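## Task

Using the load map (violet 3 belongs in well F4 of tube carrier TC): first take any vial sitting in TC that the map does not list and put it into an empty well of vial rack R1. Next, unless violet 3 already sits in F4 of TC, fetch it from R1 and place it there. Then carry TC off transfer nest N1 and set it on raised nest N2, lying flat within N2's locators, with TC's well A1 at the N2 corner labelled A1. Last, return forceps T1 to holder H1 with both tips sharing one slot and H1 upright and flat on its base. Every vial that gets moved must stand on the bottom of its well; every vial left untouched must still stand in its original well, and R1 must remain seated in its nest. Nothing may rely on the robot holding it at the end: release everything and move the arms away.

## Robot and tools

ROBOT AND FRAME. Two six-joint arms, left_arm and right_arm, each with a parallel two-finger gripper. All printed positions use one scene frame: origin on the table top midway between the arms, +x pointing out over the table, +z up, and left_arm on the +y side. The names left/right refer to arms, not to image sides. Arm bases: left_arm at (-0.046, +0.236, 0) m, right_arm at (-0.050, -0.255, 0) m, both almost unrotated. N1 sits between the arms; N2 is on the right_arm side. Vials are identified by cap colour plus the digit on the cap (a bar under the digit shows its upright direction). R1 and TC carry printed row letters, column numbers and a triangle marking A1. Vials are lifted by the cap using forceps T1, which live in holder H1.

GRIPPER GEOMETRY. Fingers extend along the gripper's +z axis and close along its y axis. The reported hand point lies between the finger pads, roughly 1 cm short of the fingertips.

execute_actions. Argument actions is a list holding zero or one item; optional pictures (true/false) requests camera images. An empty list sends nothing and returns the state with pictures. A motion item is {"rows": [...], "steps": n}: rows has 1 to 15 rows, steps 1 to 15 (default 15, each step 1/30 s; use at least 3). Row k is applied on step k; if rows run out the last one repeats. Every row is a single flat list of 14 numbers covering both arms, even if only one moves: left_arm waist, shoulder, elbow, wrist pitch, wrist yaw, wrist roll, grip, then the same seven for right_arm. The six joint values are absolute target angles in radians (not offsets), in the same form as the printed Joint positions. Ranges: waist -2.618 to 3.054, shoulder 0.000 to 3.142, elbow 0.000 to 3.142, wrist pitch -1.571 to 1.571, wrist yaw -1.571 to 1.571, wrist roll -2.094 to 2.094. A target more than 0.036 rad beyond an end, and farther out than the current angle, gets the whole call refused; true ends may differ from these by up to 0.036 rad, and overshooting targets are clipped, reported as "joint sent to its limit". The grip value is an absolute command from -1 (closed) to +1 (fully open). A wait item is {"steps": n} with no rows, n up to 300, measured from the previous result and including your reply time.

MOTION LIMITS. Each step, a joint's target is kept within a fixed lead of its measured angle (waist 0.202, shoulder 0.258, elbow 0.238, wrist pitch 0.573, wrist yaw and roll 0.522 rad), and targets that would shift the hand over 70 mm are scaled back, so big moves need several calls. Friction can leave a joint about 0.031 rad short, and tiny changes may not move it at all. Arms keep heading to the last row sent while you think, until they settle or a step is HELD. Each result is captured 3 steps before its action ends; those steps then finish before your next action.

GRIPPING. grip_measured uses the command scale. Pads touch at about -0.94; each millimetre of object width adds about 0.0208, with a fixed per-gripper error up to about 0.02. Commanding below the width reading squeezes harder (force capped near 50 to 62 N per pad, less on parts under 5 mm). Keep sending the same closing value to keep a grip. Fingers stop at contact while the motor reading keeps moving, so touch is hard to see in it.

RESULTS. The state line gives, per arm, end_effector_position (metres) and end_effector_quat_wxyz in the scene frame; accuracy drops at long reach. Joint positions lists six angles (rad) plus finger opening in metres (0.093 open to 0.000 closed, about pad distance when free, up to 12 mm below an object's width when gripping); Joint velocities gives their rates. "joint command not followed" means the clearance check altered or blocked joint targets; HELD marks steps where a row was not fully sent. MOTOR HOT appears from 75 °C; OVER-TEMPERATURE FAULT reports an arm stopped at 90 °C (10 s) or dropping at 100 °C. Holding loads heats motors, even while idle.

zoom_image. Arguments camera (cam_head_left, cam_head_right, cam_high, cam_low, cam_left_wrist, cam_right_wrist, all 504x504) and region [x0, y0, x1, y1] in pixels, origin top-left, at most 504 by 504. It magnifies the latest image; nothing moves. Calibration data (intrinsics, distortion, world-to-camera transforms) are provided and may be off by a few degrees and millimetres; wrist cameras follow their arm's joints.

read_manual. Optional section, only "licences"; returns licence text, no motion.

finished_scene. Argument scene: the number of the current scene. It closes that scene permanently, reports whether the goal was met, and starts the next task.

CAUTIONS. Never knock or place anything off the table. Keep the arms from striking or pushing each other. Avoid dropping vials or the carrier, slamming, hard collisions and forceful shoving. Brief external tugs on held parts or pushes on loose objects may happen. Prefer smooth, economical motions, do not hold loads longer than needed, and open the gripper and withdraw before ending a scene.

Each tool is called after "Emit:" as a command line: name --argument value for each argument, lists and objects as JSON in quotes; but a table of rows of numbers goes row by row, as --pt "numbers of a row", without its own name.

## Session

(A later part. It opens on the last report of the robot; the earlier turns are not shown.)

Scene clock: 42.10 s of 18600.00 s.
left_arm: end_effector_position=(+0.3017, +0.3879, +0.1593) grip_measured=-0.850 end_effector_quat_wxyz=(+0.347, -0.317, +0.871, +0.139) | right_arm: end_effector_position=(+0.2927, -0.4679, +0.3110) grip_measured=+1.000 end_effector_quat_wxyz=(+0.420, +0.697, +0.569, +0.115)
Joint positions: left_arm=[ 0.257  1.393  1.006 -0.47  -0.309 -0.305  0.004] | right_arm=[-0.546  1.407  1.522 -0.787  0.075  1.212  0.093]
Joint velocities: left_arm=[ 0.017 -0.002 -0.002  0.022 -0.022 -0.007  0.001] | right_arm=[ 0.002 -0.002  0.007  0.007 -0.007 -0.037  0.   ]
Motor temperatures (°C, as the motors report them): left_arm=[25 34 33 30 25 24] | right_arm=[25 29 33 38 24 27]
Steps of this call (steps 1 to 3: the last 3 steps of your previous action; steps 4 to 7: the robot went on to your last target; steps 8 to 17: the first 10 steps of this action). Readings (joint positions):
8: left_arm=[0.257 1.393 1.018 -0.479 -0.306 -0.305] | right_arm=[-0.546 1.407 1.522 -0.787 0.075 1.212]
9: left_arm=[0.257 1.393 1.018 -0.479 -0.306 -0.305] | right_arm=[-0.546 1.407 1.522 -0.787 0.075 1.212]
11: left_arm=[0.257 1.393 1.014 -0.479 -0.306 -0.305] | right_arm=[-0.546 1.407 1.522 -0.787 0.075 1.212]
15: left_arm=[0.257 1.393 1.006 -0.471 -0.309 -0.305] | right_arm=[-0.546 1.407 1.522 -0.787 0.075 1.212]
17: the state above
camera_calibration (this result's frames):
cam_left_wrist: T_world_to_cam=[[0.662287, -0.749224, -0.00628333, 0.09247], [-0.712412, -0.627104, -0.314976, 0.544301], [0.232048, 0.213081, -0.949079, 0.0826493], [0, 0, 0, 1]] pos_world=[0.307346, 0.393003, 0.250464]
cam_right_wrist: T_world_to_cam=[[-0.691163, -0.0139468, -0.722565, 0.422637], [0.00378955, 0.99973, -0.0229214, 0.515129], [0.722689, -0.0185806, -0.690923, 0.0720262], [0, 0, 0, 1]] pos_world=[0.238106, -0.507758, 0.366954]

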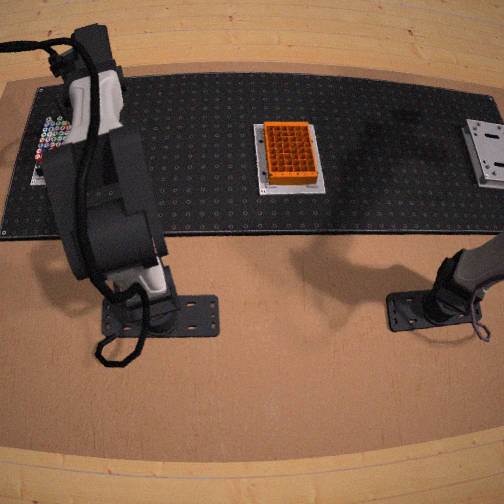

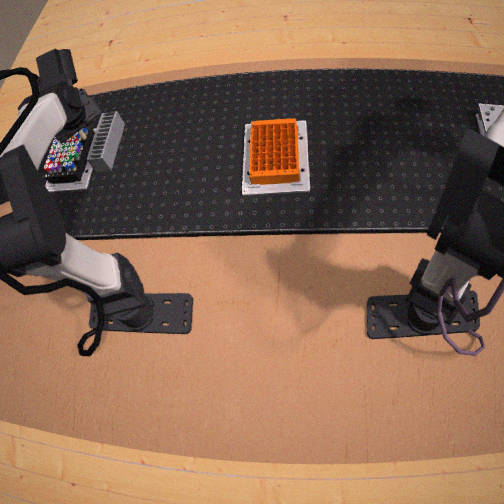

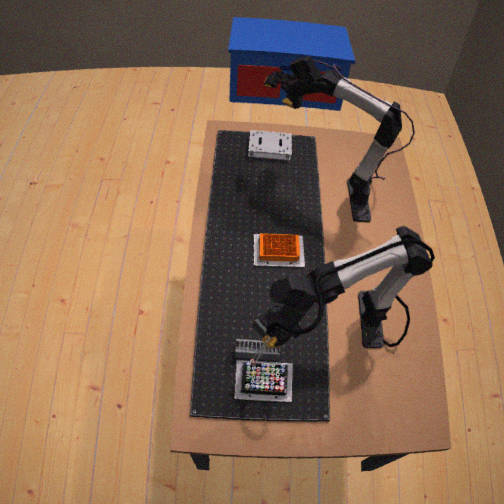

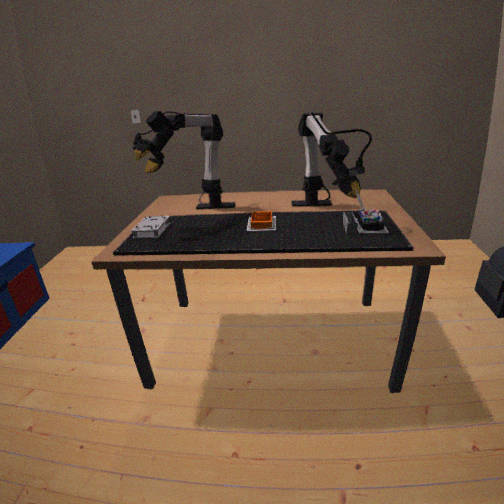

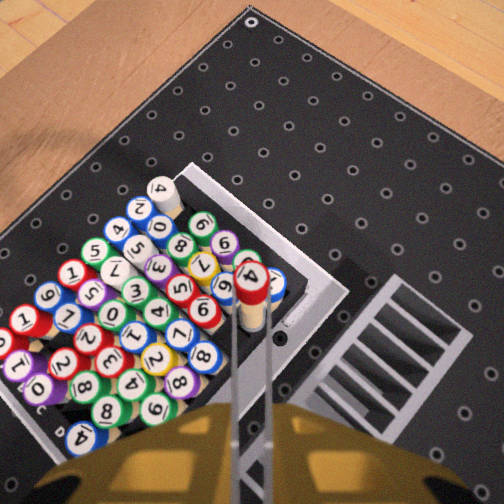

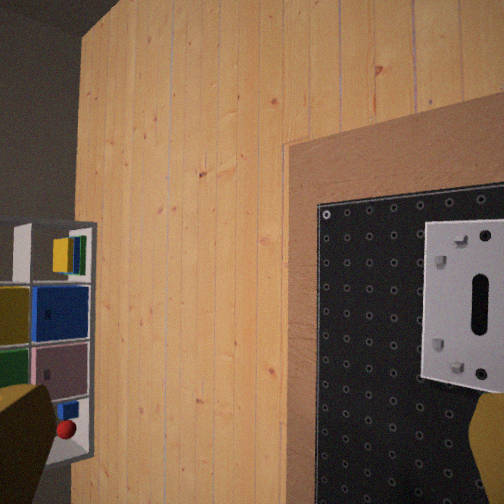

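Emit:
execute_actions --actions '[{"rows":[[0.235,1.375,1.006,-0.49,-0.309,-0.303,-0.86,-0.546,1.407,1.522,-0.787,0.075,1.212,1],[0.232,1.37,1.006,-0.497,-0.309,-0.303,-0.86,-0.546,1.407,1.522,-0.787,0.075,1.212,1],[0.232,1.365,1.006,-0.504,-0.309,-0.303,-0.86,-0.546,1.407,1.522,-0.787,0.075,1.212,1],[0.25,1.36,1.006,-0.511,-0.309,-0.303,-0.86,-0.546,1.407,1.522,-0.787,0.075,1.212,1],[0.25,1.355,1.006,-0.518,-0.309,-0.303,-0.86,-0.546,1.407,1.522,-0.787,0.075,1.212,1],[0.25,1.35,1.006,-0.525,-0.309,-0.303,-0.86,-0.546,1.407,1.522,-0.787,0.075,1.212,1]],"steps":14}]' --pictures true

Emit:
zoom_image --camera "cam_left_wrist" --region '[170, 230, 330, 390]'

Scene clock: 42.70 s of 18600.00 s.
left_arm: end_effector_position=(+0.2962, +0.3839, +0.1614) grip_measured=-0.850 end_effector_quat_wxyz=(+0.342, -0.314, +0.875, +0.140) | right_arm: end_effector_position=(+0.2927, -0.4679, +0.3110) grip_measured=+1.000 end_effector_quat_wxyz=(+0.420, +0.697, +0.569, +0.115)
Joint positions: left_arm=[ 0.25   1.373  1.006 -0.502 -0.311 -0.305  0.004] | right_arm=[-0.546  1.407  1.522 -0.787  0.075  1.212  0.093]
Joint velocities: left_arm=[ 0.012 -0.002 -0.002  0.007  0.022  0.037 -0.001] | right_arm=[ 0.002  0.012  0.012 -0.037  0.022  0.066  0.   ]
Motor temperatures (°C, as the motors report them): left_arm=[25 34 34 30 25 24] | right_arm=[25 29 33 38 24 27]
Steps of this call (steps 1 to 3: the last 3 steps of your previous action; steps 4 to 7: the robot went on to your last target; steps 8 to 18: the first 11 steps of this action). Readings (joint positions):
8: left_arm=[0.256 1.393 1.006 -0.470 -0.309 -0.305] | right_arm=[-0.546 1.407 1.522 -0.787 0.075 1.212]
9: left_arm=[0.254 1.393 1.006 -0.470 -0.309 -0.305] | right_arm=[-0.546 1.407 1.522 -0.787 0.075 1.212]
11: left_arm=[0.250 1.392 1.006 -0.471 -0.310 -0.305] | right_arm=[-0.546 1.407 1.522 -0.787 0.075 1.212]
15: left_arm=[0.250 1.376 1.006 -0.491 -0.311 -0.305] | right_arm=[-0.546 1.407 1.522 -0.787 0.075 1.212]
18: the state above
camera_calibration (this result's frames):
cam_left_wrist: T_world_to_cam=[[0.657837, -0.753043, -0.0132941, 0.0970446], [-0.719915, -0.623515, -0.304878, 0.537801], [0.221297, 0.210131, -0.952299, 0.0915626], [0, 0, 0, 1]] pos_world=[0.303069, 0.389166, 0.252449]
cam_right_wrist: T_world_to_cam=[[-0.691163, -0.0139468, -0.722565, 0.422637], [0.00378955, 0.99973, -0.0229214, 0.515129], [0.722689, -0.0185806, -0.690923, 0.0720262], [0, 0, 0, 1]] pos_world=[0.238106, -0.507758, 0.366954]

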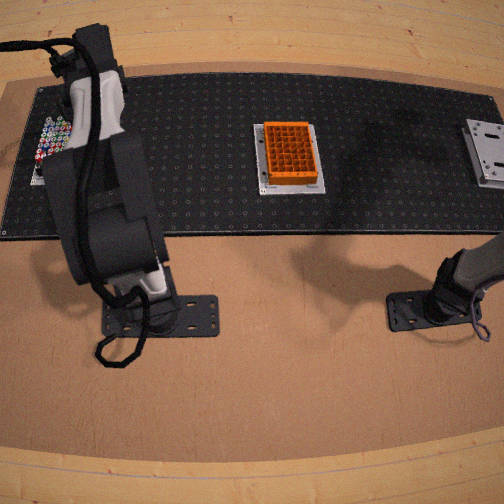

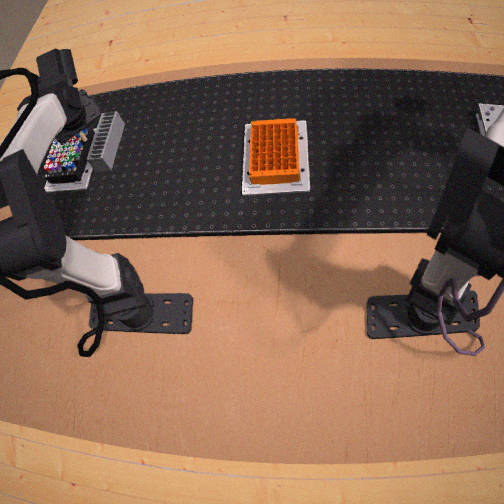

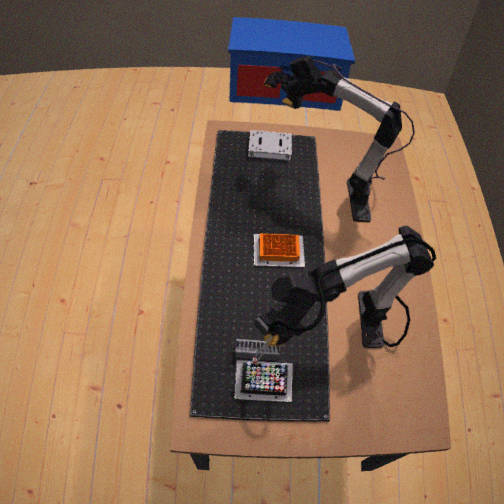

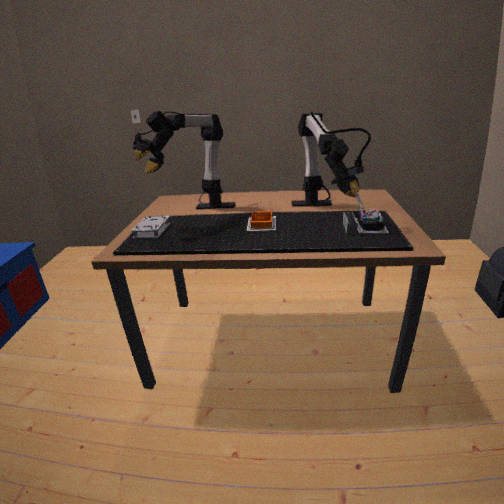

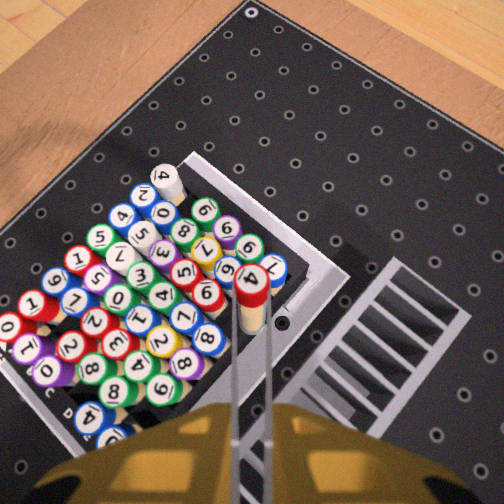

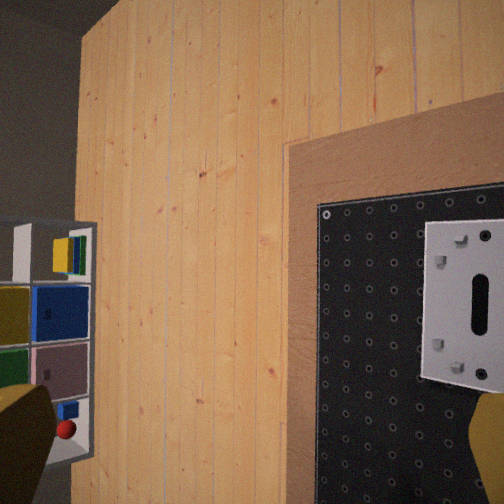

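Region (170, 230, 330, 390) of cam_left_wrist's 504x504 image, scaled by 3.150, with more detail than that image has.

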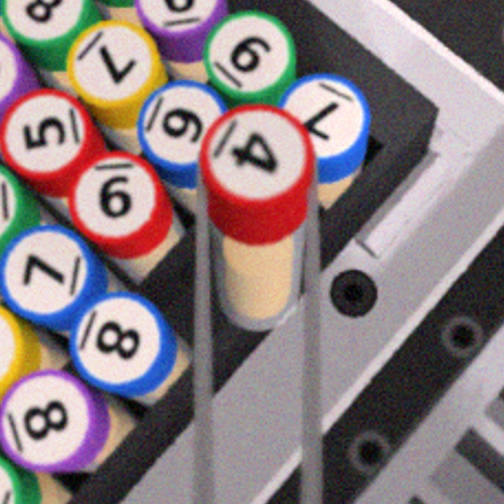

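Emit:
execute_actions --actions '[{"rows":[[0.25,1.36,1.03,-0.53,-0.309,-0.303,-0.86,-0.546,1.407,1.522,-0.787,0.075,1.212,1],[0.25,1.36,1.045,-0.545,-0.309,-0.303,-0.86,-0.546,1.407,1.522,-0.787,0.075,1.212,1],[0.25,1.36,1.06,-0.56,-0.309,-0.303,-0.86,-0.546,1.407,1.522,-0.787,0.075,1.212,1],[0.25,1.36,1.075,-0.575,-0.309,-0.303,-0.86,-0.546,1.407,1.522,-0.787,0.075,1.212,1],[0.25,1.36,1.09,-0.59,-0.309,-0.303,-0.86,-0.546,1.407,1.522,-0.787,0.075,1.212,1],[0.25,1.36,1.105,-0.605,-0.309,-0.303,-0.86,-0.546,1.407,1.522,-0.787,0.075,1.212,1],[0.25,1.36,1.12,-0.62,-0.309,-0.303,-0.86,-0.546,1.407,1.522,-0.787,0.075,1.212,1],[0.25,1.36,1.135,-0.635,-0.309,-0.303,-0.86,-0.546,1.407,1.522,-0.787,0.075,1.212,1],[0.25,1.36,1.15,-0.65,-0.309,-0.303,-0.86,-0.546,1.407,1.522,-0.787,0.075,1.212,1],[0.25,1.36,1.165,-0.665,-0.309,-0.303,-0.86,-0.546,1.407,1.522,-0.787,0.075,1.212,1],[0.25,1.36,1.18,-0.68,-0.309,-0.303,-0.86,-0.546,1.407,1.522,-0.787,0.075,1.212,1]],"steps":13}]'

Emit:
execute_actions --actions '[{"rows":[[0.27,1.33,1.13,-0.62,-0.28,-0.27,-0.86,-0.546,1.407,1.522,-0.787,0.075,1.212,1],[0.285,1.305,1.09,-0.575,-0.255,-0.245,-0.86,-0.546,1.407,1.522,-0.787,0.075,1.212,1],[0.3,1.28,1.05,-0.53,-0.23,-0.22,-0.86,-0.546,1.407,1.522,-0.787,0.075,1.212,1],[0.315,1.255,1.01,-0.485,-0.205,-0.195,-0.86,-0.546,1.407,1.522,-0.787,0.075,1.212,1],[0.33,1.23,0.97,-0.44,-0.18,-0.17,-0.86,-0.546,1.407,1.522,-0.787,0.075,1.212,1],[0.345,1.205,0.93,-0.395,-0.155,-0.145,-0.86,-0.546,1.407,1.522,-0.787,0.075,1.212,1],[0.36,1.18,0.89,-0.35,-0.13,-0.12,-0.86,-0.546,1.407,1.522,-0.787,0.075,1.212,1],[0.375,1.155,0.85,-0.305,-0.105,-0.095,-0.86,-0.546,1.407,1.522,-0.787,0.075,1.212,1],[0.39,1.13,0.81,-0.26,-0.08,-0.07,-0.86,-0.546,1.407,1.522,-0.787,0.075,1.212,1],[0.405,1.105,0.77,-0.215,-0.055,-0.045,-0.86,-0.546,1.407,1.522,-0.787,0.075,1.212,1],[0.42,1.08,0.725,-0.17,-0.03,-0.02,-0.86,-0.546,1.407,1.522,-0.787,0.075,1.212,1],[0.43,1.055,0.68,-0.125,-0.005,0.005,-0.86,-0.546,1.407,1.522,-0.787,0.075,1.212,1],[0.437,1.032,0.633,-0.085,0.02,0.02,-0.86,-0.546,1.407,1.522,-0.787,0.075,1.212,1]],"steps":15}]'

Emit:
execute_actions --actions '[{"steps":15}]' --pictures true

Scene clock: 43.97 s of 18600.00 s.
left_arm: end_effector_position=(+0.3002, +0.3850, +0.1912) grip_measured=-0.850 end_effector_quat_wxyz=(+0.348, -0.314, +0.872, +0.139) | right_arm: end_effector_position=(+0.2927, -0.4679, +0.3110) grip_measured=+1.000 end_effector_quat_wxyz=(+0.420, +0.697, +0.569, +0.115)
Joint positions: left_arm=[ 0.25   1.373  1.117 -0.601 -0.311 -0.305  0.004] | right_arm=[-0.546  1.407  1.522 -0.787  0.075  1.212  0.093]
Joint velocities: left_arm=[ 0.017 -0.007  0.462 -0.374  0.066 -0.037  0.001] | right_arm=[-0.012  0.002 -0.007  0.007 -0.007 -0.007  0.   ]
Motor temperatures (°C, as the motors report them): left_arm=[25 34 34 30 25 24] | right_arm=[25 29 33 38 24 27]
Steps of this call (steps 1 to 3: the last 3 steps of your previous action; steps 4 to 15: the robot went on to your last target; steps 16 to 28: nothing new was sent; steps 29 to 38: the first 10 steps of this action). Readings (joint positions):
29: left_arm=[0.250 1.373 1.006 -0.503 -0.311 -0.305] | right_arm=[-0.546 1.407 1.522 -0.787 0.075 1.212]
30: left_arm=[0.250 1.373 1.009 -0.507 -0.311 -0.305] | right_arm=[-0.546 1.407 1.522 -0.787 0.075 1.212]
32: left_arm=[0.250 1.373 1.026 -0.529 -0.311 -0.305] | right_arm=[-0.546 1.407 1.522 -0.787 0.075 1.212]
36: left_arm=[0.250 1.373 1.085 -0.577 -0.311 -0.305] | right_arm=[-0.546 1.407 1.522 -0.787 0.075 1.212]
38: the state above

Scene clock: 44.47 s of 18600.00 s.
left_arm: end_effector_position=(+0.2614, +0.3930, +0.1736) grip_measured=-0.850 end_effector_quat_wxyz=(+0.422, -0.254, +0.862, +0.119) | right_arm: end_effector_position=(+0.2927, -0.4679, +0.3110) grip_measured=+1.000 end_effector_quat_wxyz=(+0.420, +0.697, +0.569, +0.115)
Joint positions: left_arm=[ 0.397  1.119  0.767 -0.316 -0.113 -0.1    0.004] | right_arm=[-0.546  1.407  1.522 -0.787  0.075  1.212  0.093]
Joint velocities: left_arm=[ 0.388 -0.803 -1.17   1.399  0.652  0.681 -0.   ] | right_arm=[-0.007 -0.012  0.007 -0.007 -0.037  0.022  0.   ]
Motor temperatures (°C, as the motors report them): left_arm=[25 34 34 30 25 24] | right_arm=[25 29 33 38 24 27]
Steps of this call (steps 1 to 3: the last 3 steps of your previous action; steps 4 to 15: the first 12 steps of this action). Readings (joint positions):
4: left_arm=[0.251 1.370 1.156 -0.628 -0.308 -0.300] | right_arm=[-0.546 1.407 1.522 -0.787 0.075 1.212]
5: left_arm=[0.254 1.361 1.146 -0.619 -0.299 -0.292] | right_arm=[-0.546 1.407 1.522 -0.787 0.075 1.212]
7: left_arm=[0.273 1.322 1.090 -0.580 -0.272 -0.264] | right_arm=[-0.546 1.407 1.522 -0.787 0.075 1.212]
11: left_arm=[0.338 1.220 0.930 -0.472 -0.201 -0.189] | right_arm=[-0.546 1.407 1.522 -0.787 0.075 1.212]
15: the state above

Scene clock: 44.97 s of 18600.00 s.
left_arm: end_effector_position=(+0.2674, +0.3845, +0.1801) grip_measured=-0.850 end_effector_quat_wxyz=(+0.488, -0.185, +0.846, +0.111) | right_arm: end_effector_position=(+0.2927, -0.4679, +0.3110) grip_measured=+1.000 end_effector_quat_wxyz=(+0.420, +0.697, +0.569, +0.115)
Joint positions: left_arm=[ 0.426  1.049  0.645 -0.12   0.007  0.011  0.004] | right_arm=[-0.546  1.407  1.522 -0.787  0.075  1.212  0.093]
Joint velocities: left_arm=[-0.007 -0.007 -0.002  0.022 -0.037  0.007 -0.   ] | right_arm=[-0.002  0.012  0.002 -0.037 -0.022 -0.066  0.   ]
Motor temperatures (°C, as the motors report them): left_arm=[25 34 34 30 25 24] | right_arm=[25 29 33 38 24 27]
Kept back: nothing.
Steps of this call (steps 1 to 3: the last 3 steps of your previous action; steps 4 to 15: the robot went on to your last target). Readings (joint positions):
1: left_arm=[0.410 1.093 0.726 -0.271 -0.090 -0.077] | right_arm=[-0.546 1.407 1.522 -0.787 0.075 1.212]
2: left_arm=[0.418 1.070 0.690 -0.237 -0.071 -0.059] | right_arm=[-0.546 1.407 1.522 -0.787 0.075 1.212]
4: left_arm=[0.425 1.050 0.654 -0.191 -0.046 -0.032] | right_arm=[-0.546 1.407 1.522 -0.787 0.075 1.212]
8: left_arm=[0.426 1.049 0.645 -0.147 -0.012 -0.004] | right_arm=[-0.546 1.407 1.522 -0.787 0.075 1.212]
15: the state above
camera_calibration (this result's frames):
cam_left_wrist: T_world_to_cam=[[0.431655, -0.901937, 0.0135709, 0.229547], [-0.740936, -0.363103, -0.564952, 0.475477], [0.514478, 0.233809, -0.825012, 0.00522646], [0, 0, 0, 1]] pos_world=[0.250524, 0.378462, 0.269818]
cam_right_wrist: T_world_to_cam=[[-0.691163, -0.0139468, -0.722565, 0.422637], [0.00378955, 0.99973, -0.0229214, 0.515129], [0.722689, -0.0185806, -0.690923, 0.0720262], [0, 0, 0, 1]] pos_world=[0.238106, -0.507758, 0.366954]

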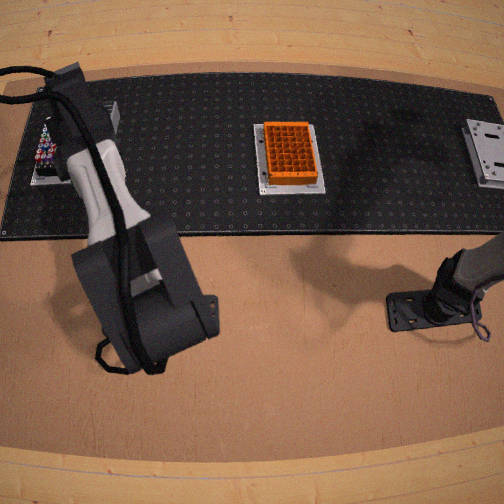

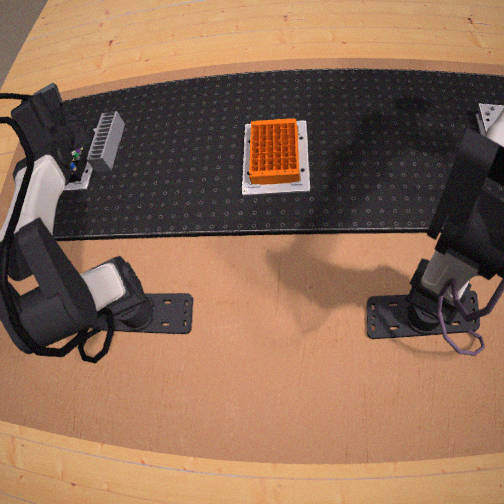

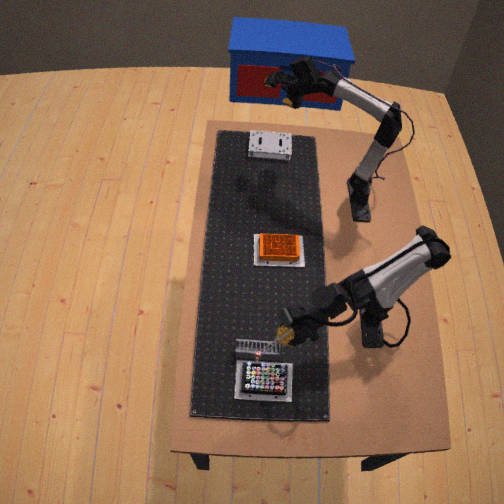

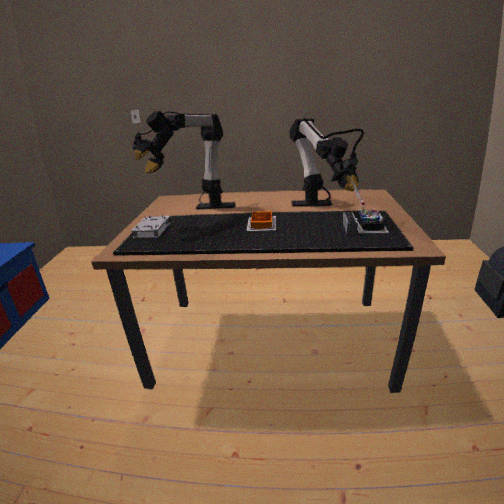

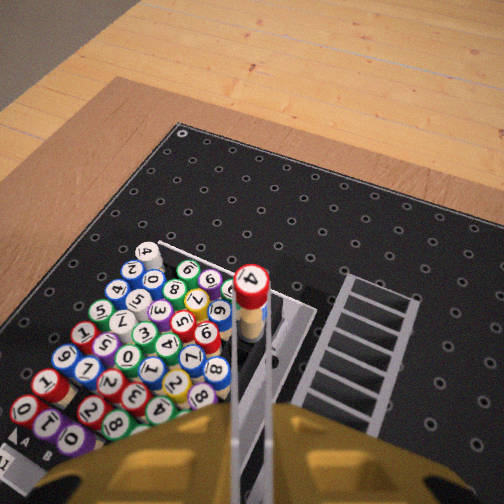

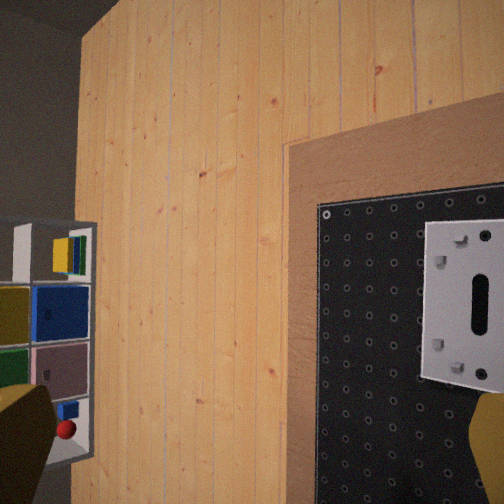

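Emit:
zoom_image --camera "cam_left_wrist" --region '[170, 250, 330, 410]'

Emit:
zoom_image --camera "cam_high" --region '[220, 310, 320, 410]'

Region (170, 250, 330, 410) of cam_left_wrist's 504x504 image, scaled by 3.150, with more detail than that image has.

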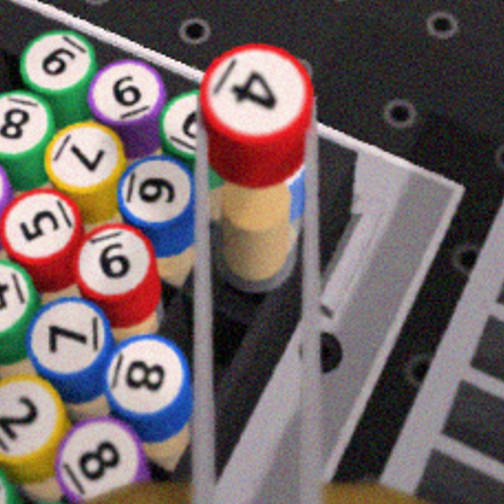

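Region (220, 310, 320, 410) of cam_high's 504x504 image, scaled by 5.040, with more detail than that image has.

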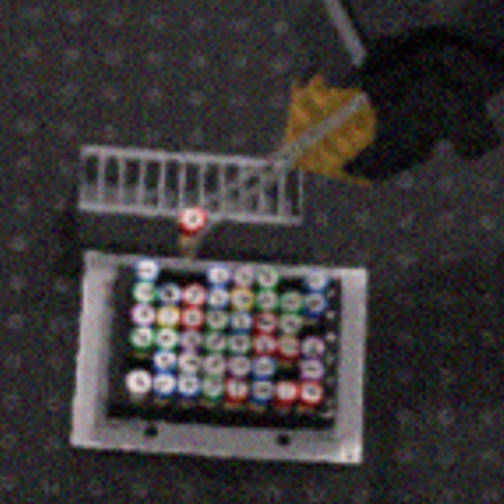

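Emit:
execute_actions --actions '[{"rows":[[0.45,1.07,0.635,-0.08,0.01,0.01,-0.86,-0.546,1.407,1.522,-0.787,0.075,1.212,1],[0.45,1.08,0.632,-0.065,0.01,0.01,-0.86,-0.546,1.407,1.522,-0.787,0.075,1.212,1],[0.45,1.09,0.63,-0.05,0.01,0.01,-0.86,-0.546,1.407,1.522,-0.787,0.075,1.212,1],[0.45,1.10,0.628,-0.035,0.01,0.01,-0.86,-0.546,1.407,1.522,-0.787,0.075,1.212,1],[0.45,1.11,0.626,-0.02,0.01,0.01,-0.86,-0.546,1.407,1.522,-0.787,0.075,1.212,1],[0.45,1.12,0.624,-0.005,0.01,0.01,-0.86,-0.546,1.407,1.522,-0.787,0.075,1.212,1],[0.45,1.13,0.622,0.012,0.01,0.01,-0.86,-0.546,1.407,1.522,-0.787,0.075,1.212,1],[0.45,1.14,0.62,0.012,0.01,0.01,-0.86,-0.546,1.407,1.522,-0.787,0.075,1.212,1],[0.45,1.155,0.618,0.012,0.01,0.01,-0.86,-0.546,1.407,1.522,-0.787,0.075,1.212,1]],"steps":15}]'

Emit:
execute_actions --actions '[{"steps":10}]' --pictures true

Emit:
zoom_image --camera "cam_left_wrist" --region '[170, 250, 330, 410]'

Scene clock: 45.83 s of 18600.00 s.
left_arm: end_effector_position=(+0.2787, +0.3937, +0.1646) grip_measured=-0.850 end_effector_quat_wxyz=(+0.485, -0.188, +0.847, +0.112) | right_arm: end_effector_position=(+0.2927, -0.4679, +0.3110) grip_measured=+1.000 end_effector_quat_wxyz=(+0.420, +0.697, +0.569, +0.115)
Joint positions: left_arm=[ 0.438  1.136  0.632 -0.026  0.011  0.015  0.004] | right_arm=[-0.546  1.407  1.522 -0.787  0.075  1.212  0.093]
Joint velocities: left_arm=[ 0.017  0.056 -0.002  0.256  0.007 -0.007 -0.001] | right_arm=[-0.002 -0.002 -0.012  0.037  0.095 -0.051  0.   ]
Motor temperatures (°C, as the motors report them): left_arm=[25 34 34 31 25 24] | right_arm=[25 29 34 38 24 27]
Steps of this call (steps 1 to 14: the robot went on to your last target; steps 15 to 26: the first 12 steps of this action). Readings (joint positions):
15: left_arm=[0.427 1.049 0.645 -0.114 0.011 0.015] | right_arm=[-0.546 1.407 1.522 -0.787 0.075 1.212]
16: left_arm=[0.431 1.050 0.645 -0.112 0.011 0.015] | right_arm=[-0.546 1.407 1.522 -0.787 0.075 1.212]
18: left_arm=[0.436 1.061 0.645 -0.097 0.011 0.015] | right_arm=[-0.546 1.407 1.522 -0.787 0.075 1.212]
22: left_arm=[0.438 1.102 0.641 -0.053 0.011 0.015] | right_arm=[-0.546 1.407 1.522 -0.787 0.075 1.212]
26: the state above

Scene clock: 46.17 s of 18600.00 s.
left_arm: end_effector_position=(+0.2802, +0.3944, +0.1673) grip_measured=-0.850 end_effector_quat_wxyz=(+0.490, -0.187, +0.844, +0.113) | right_arm: end_effector_position=(+0.2927, -0.4679, +0.3110) grip_measured=+1.000 end_effector_quat_wxyz=(+0.420, +0.697, +0.569, +0.115)
Joint positions: left_arm=[ 0.438  1.136  0.632 -0.012  0.011  0.015  0.004] | right_arm=[-0.546  1.407  1.522 -0.787  0.075  1.212  0.093]
Joint velocities: left_arm=[ 0.002 -0.007  0.002  0.007  0.051  0.051  0.001] | right_arm=[-0.002 -0.012  0.002  0.007 -0.007  0.051  0.   ]
Motor temperatures (°C, as the motors report them): left_arm=[25 34 34 31 25 24] | right_arm=[25 29 34 38 24 27]
Kept back: nothing.
Steps of this call (steps 1 to 3: the last 3 steps of your previous action; steps 4 to 10: the robot went on to your last target). Readings (joint positions):
1: left_arm=[0.438 1.136 0.632 -0.018 0.011 0.015] | right_arm=[-0.546 1.407 1.522 -0.787 0.075 1.212]
2: left_arm=[0.438 1.136 0.632 -0.013 0.011 0.015] | right_arm=[-0.546 1.407 1.522 -0.787 0.075 1.212]
4: left_arm=[0.438 1.136 0.632 -0.013 0.011 0.015] | right_arm=[-0.546 1.407 1.522 -0.787 0.075 1.212]
8: left_arm=[0.438 1.136 0.632 -0.012 0.011 0.015] | right_arm=[-0.546 1.407 1.522 -0.787 0.075 1.212]
10: the state above
camera_calibration (this result's frames):
cam_left_wrist: T_world_to_cam=[[0.43707, -0.899338, 0.012658, 0.230781], [-0.735414, -0.365436, -0.570633, 0.481638], [0.517818, 0.240098, -0.821108, -0.0182963], [0, 0, 0, 1]] pos_world=[0.26281, 0.387951, 0.256894]
cam_right_wrist: T_world_to_cam=[[-0.691163, -0.0139468, -0.722565, 0.422637], [0.00378955, 0.99973, -0.0229214, 0.515129], [0.722689, -0.0185806, -0.690923, 0.0720262], [0, 0, 0, 1]] pos_world=[0.238106, -0.507758, 0.366954]

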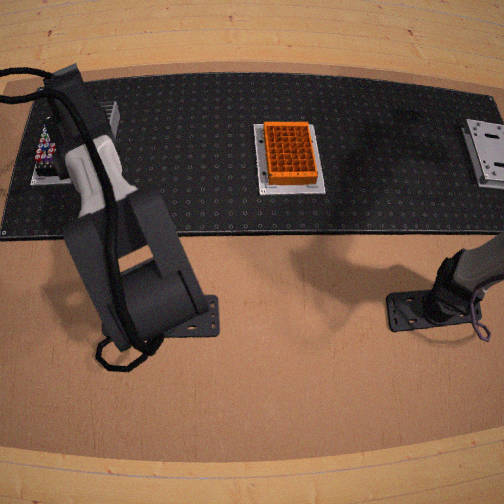

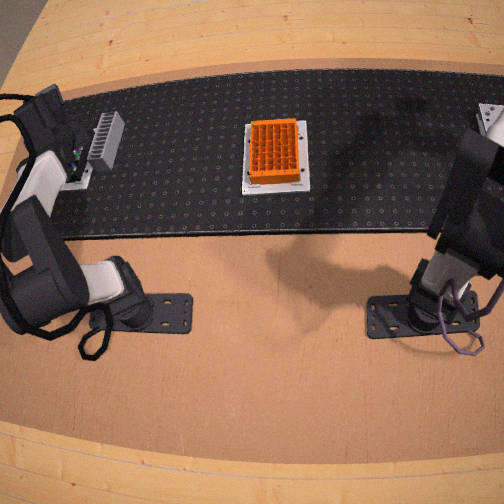

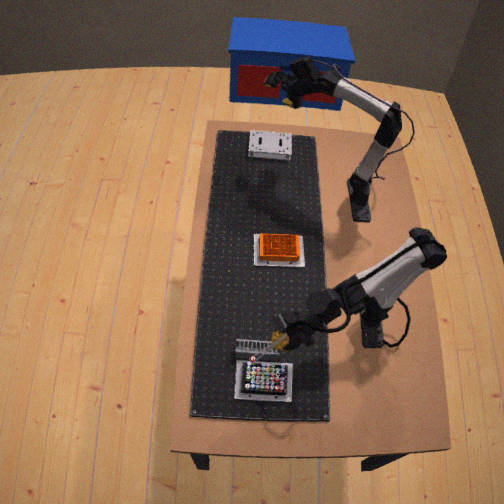

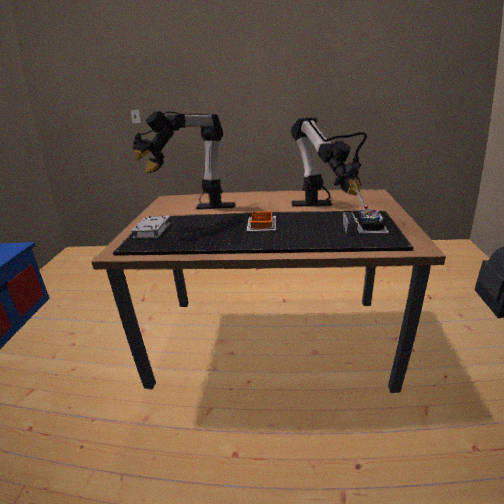

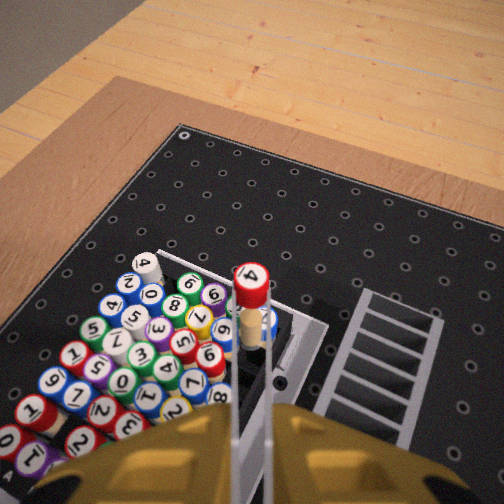

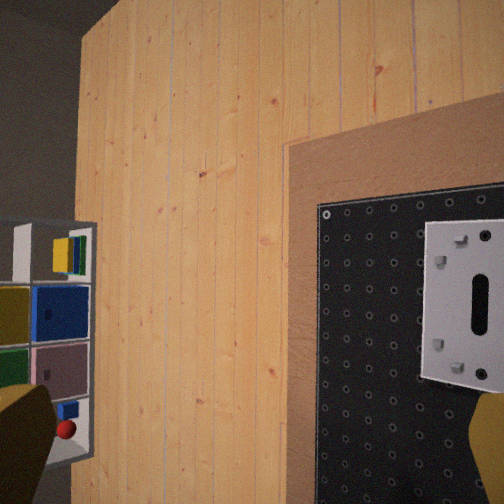

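Region (170, 250, 330, 410) of cam_left_wrist's 504x504 image, scaled by 3.150, with more detail than that image has.

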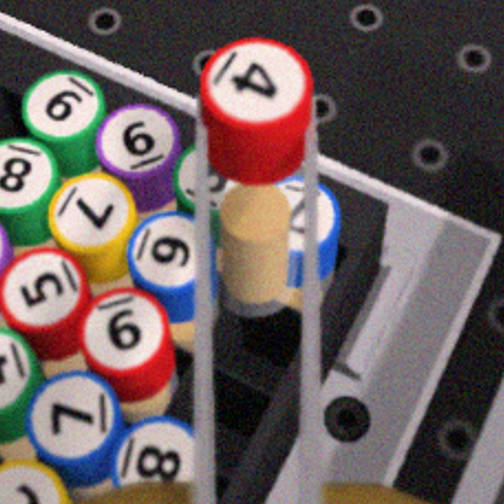

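Emit:
execute_actions --actions '[{"rows":[[0.452,1.11,0.617,-0.035,0.01,0.01,-0.86,-0.546,1.407,1.522,-0.787,0.075,1.212,1],[0.455,1.10,0.61,-0.039,0.01,0.01,-0.86,-0.546,1.407,1.522,-0.787,0.075,1.212,1],[0.458,1.09,0.603,-0.043,0.01,0.01,-0.86,-0.546,1.407,1.522,-0.787,0.075,1.212,1],[0.461,1.08,0.596,-0.047,0.01,0.01,-0.86,-0.546,1.407,1.522,-0.787,0.075,1.212,1],[0.464,1.07,0.589,-0.051,0.01,0.01,-0.86,-0.546,1.407,1.522,-0.787,0.075,1.212,1],[0.466,1.06,0.582,-0.055,0.01,0.01,-0.86,-0.546,1.407,1.522,-0.787,0.075,1.212,1],[0.469,1.05,0.575,-0.059,0.01,0.01,-0.86,-0.546,1.407,1.522,-0.787,0.075,1.212,1],[0.471,1.04,0.568,-0.063,0.01,0.01,-0.86,-0.546,1.407,1.522,-0.787,0.075,1.212,1],[0.474,1.03,0.561,-0.067,0.01,0.01,-0.86,-0.546,1.407,1.522,-0.787,0.075,1.212,1],[0.476,1.02,0.555,-0.071,0.01,0.01,-0.86,-0.546,1.407,1.522,-0.787,0.075,1.212,1],[0.477,1.012,0.55,-0.073,0.01,0.01,-0.86,-0.546,1.407,1.522,-0.787,0.075,1.212,1]],"steps":15}]'

Emit:
execute_actions --actions '[{"steps":10}]' --pictures true

Emit:
zoom_image --camera "cam_left_wrist" --region '[170, 250, 330, 410]'

Scene clock: 46.93 s of 18600.00 s.
left_arm: end_effector_position=(+0.2573, +0.3925, +0.1604) grip_measured=-0.850 end_effector_quat_wxyz=(+0.484, -0.198, +0.844, +0.118) | right_arm: end_effector_position=(+0.2927, -0.4679, +0.3110) grip_measured=+1.000 end_effector_quat_wxyz=(+0.420, +0.697, +0.569, +0.115)
Joint positions: left_arm=[ 0.462  1.044  0.567 -0.053  0.011  0.014  0.004] | right_arm=[-0.546  1.407  1.522 -0.787  0.075  1.212  0.093]
Joint velocities: left_arm=[ 0.022 -0.203 -0.115 -0.051 -0.051 -0.007 -0.001] | right_arm=[ 0.012 -0.007  0.002 -0.007  0.022 -0.037  0.   ]
Motor temperatures (°C, as the motors report them): left_arm=[25 34 34 31 25 24] | right_arm=[25 29 34 38 24 27]
Steps of this call (steps 1 to 11: the robot went on to your last target; steps 12 to 23: the first 12 steps of this action). Readings (joint positions):
12: left_arm=[0.438 1.136 0.632 -0.014 0.011 0.015] | right_arm=[-0.546 1.407 1.522 -0.787 0.075 1.212]
13: left_arm=[0.438 1.135 0.631 -0.016 0.011 0.015] | right_arm=[-0.546 1.407 1.522 -0.787 0.075 1.212]
15: left_arm=[0.441 1.122 0.622 -0.020 0.011 0.015] | right_arm=[-0.546 1.407 1.522 -0.787 0.075 1.212]
19: left_arm=[0.454 1.082 0.593 -0.038 0.011 0.015] | right_arm=[-0.546 1.407 1.522 -0.787 0.075 1.212]
23: the state above

Scene clock: 47.27 s of 18600.00 s.
left_arm: end_effector_position=(+0.2557, +0.3919, +0.1605) grip_measured=-0.850 end_effector_quat_wxyz=(+0.484, -0.199, +0.844, +0.118) | right_arm: end_effector_position=(+0.2927, -0.4679, +0.3110) grip_measured=+1.000 end_effector_quat_wxyz=(+0.420, +0.697, +0.569, +0.115)
Joint positions: left_arm=[ 0.463  1.035  0.564 -0.058  0.011  0.014  0.004] | right_arm=[-0.546  1.407  1.522 -0.787  0.075  1.212  0.093]
Joint velocities: left_arm=[-0.007  0.002 -0.002 -0.051  0.037 -0.022 -0.001] | right_arm=[ 0.002 -0.002 -0.002  0.007 -0.11  -0.022  0.   ]
Motor temperatures (°C, as the motors report them): left_arm=[25 34 34 31 25 24] | right_arm=[25 29 34 38 24 27]
Kept back: nothing.
Steps of this call (steps 1 to 3: the last 3 steps of your previous action; steps 4 to 10: the robot went on to your last target). Readings (joint positions):
1: left_arm=[0.463 1.038 0.565 -0.055 0.011 0.014] | right_arm=[-0.546 1.407 1.522 -0.787 0.075 1.212]
2: left_arm=[0.463 1.036 0.564 -0.056 0.011 0.014] | right_arm=[-0.546 1.407 1.522 -0.787 0.075 1.212]
4: left_arm=[0.463 1.035 0.564 -0.058 0.011 0.014] | right_arm=[-0.546 1.407 1.522 -0.787 0.075 1.212]
8: left_arm=[0.463 1.035 0.564 -0.058 0.011 0.014] | right_arm=[-0.546 1.407 1.522 -0.787 0.075 1.212]
10: the state above
camera_calibration (this result's frames):
cam_left_wrist: T_world_to_cam=[[0.460047, -0.887794, 0.0133829, 0.228783], [-0.73178, -0.387652, -0.560557, 0.465002], [0.502847, 0.248089, -0.828007, -0.00880061], [0, 0, 0, 1]] pos_world=[0.239453, 0.385555, 0.250312]
cam_right_wrist: T_world_to_cam=[[-0.691163, -0.0139468, -0.722565, 0.422637], [0.00378955, 0.99973, -0.0229214, 0.515129], [0.722689, -0.0185806, -0.690923, 0.0720262], [0, 0, 0, 1]] pos_world=[0.238106, -0.507758, 0.366954]

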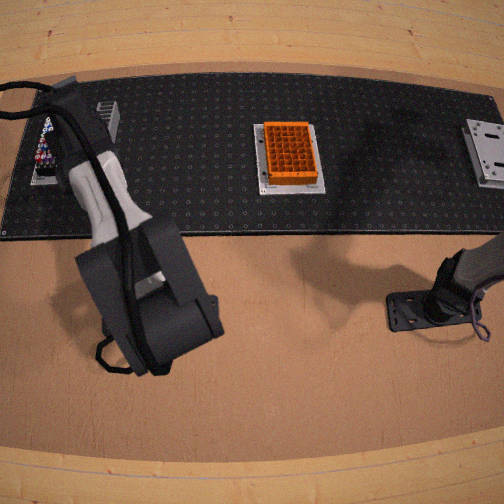

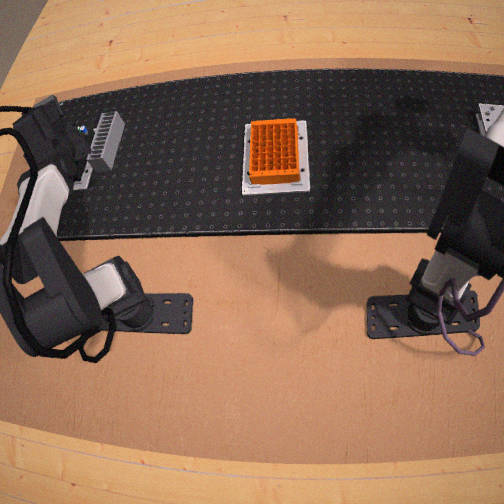

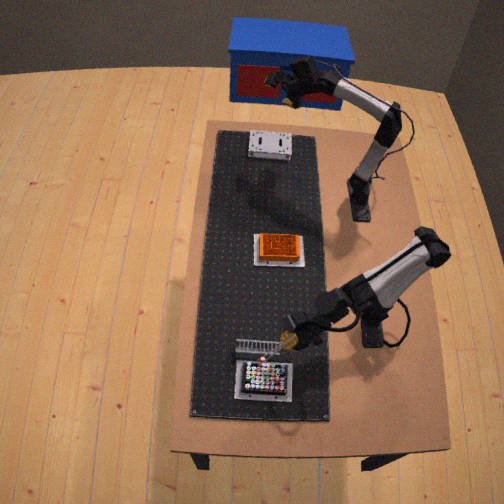

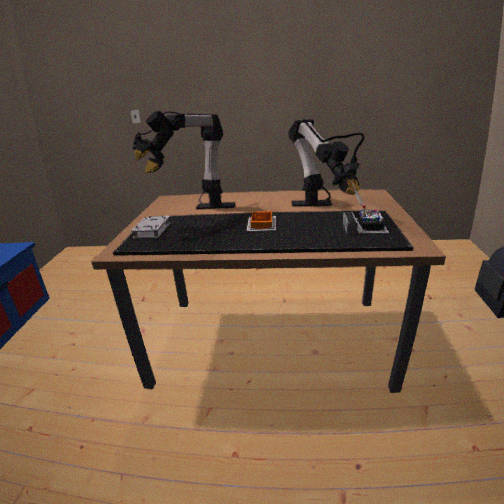

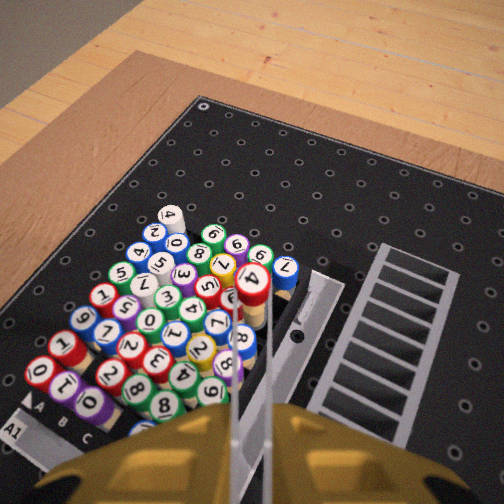

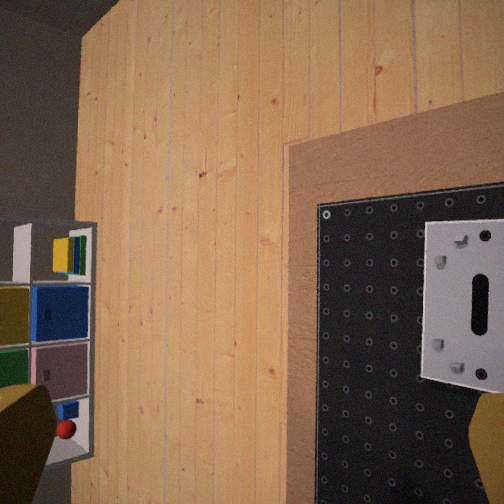

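Region (170, 250, 330, 410) of cam_left_wrist's 504x504 image, scaled by 3.150, with more detail than that image has.

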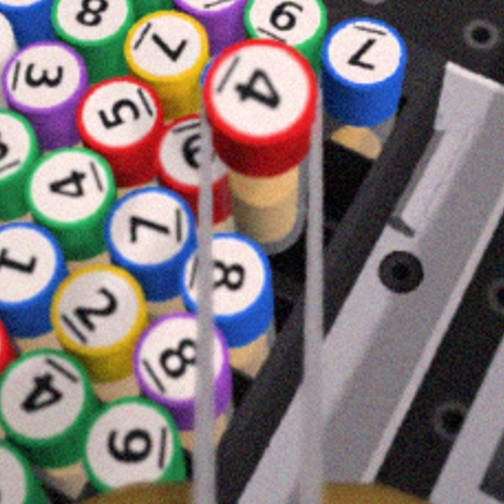

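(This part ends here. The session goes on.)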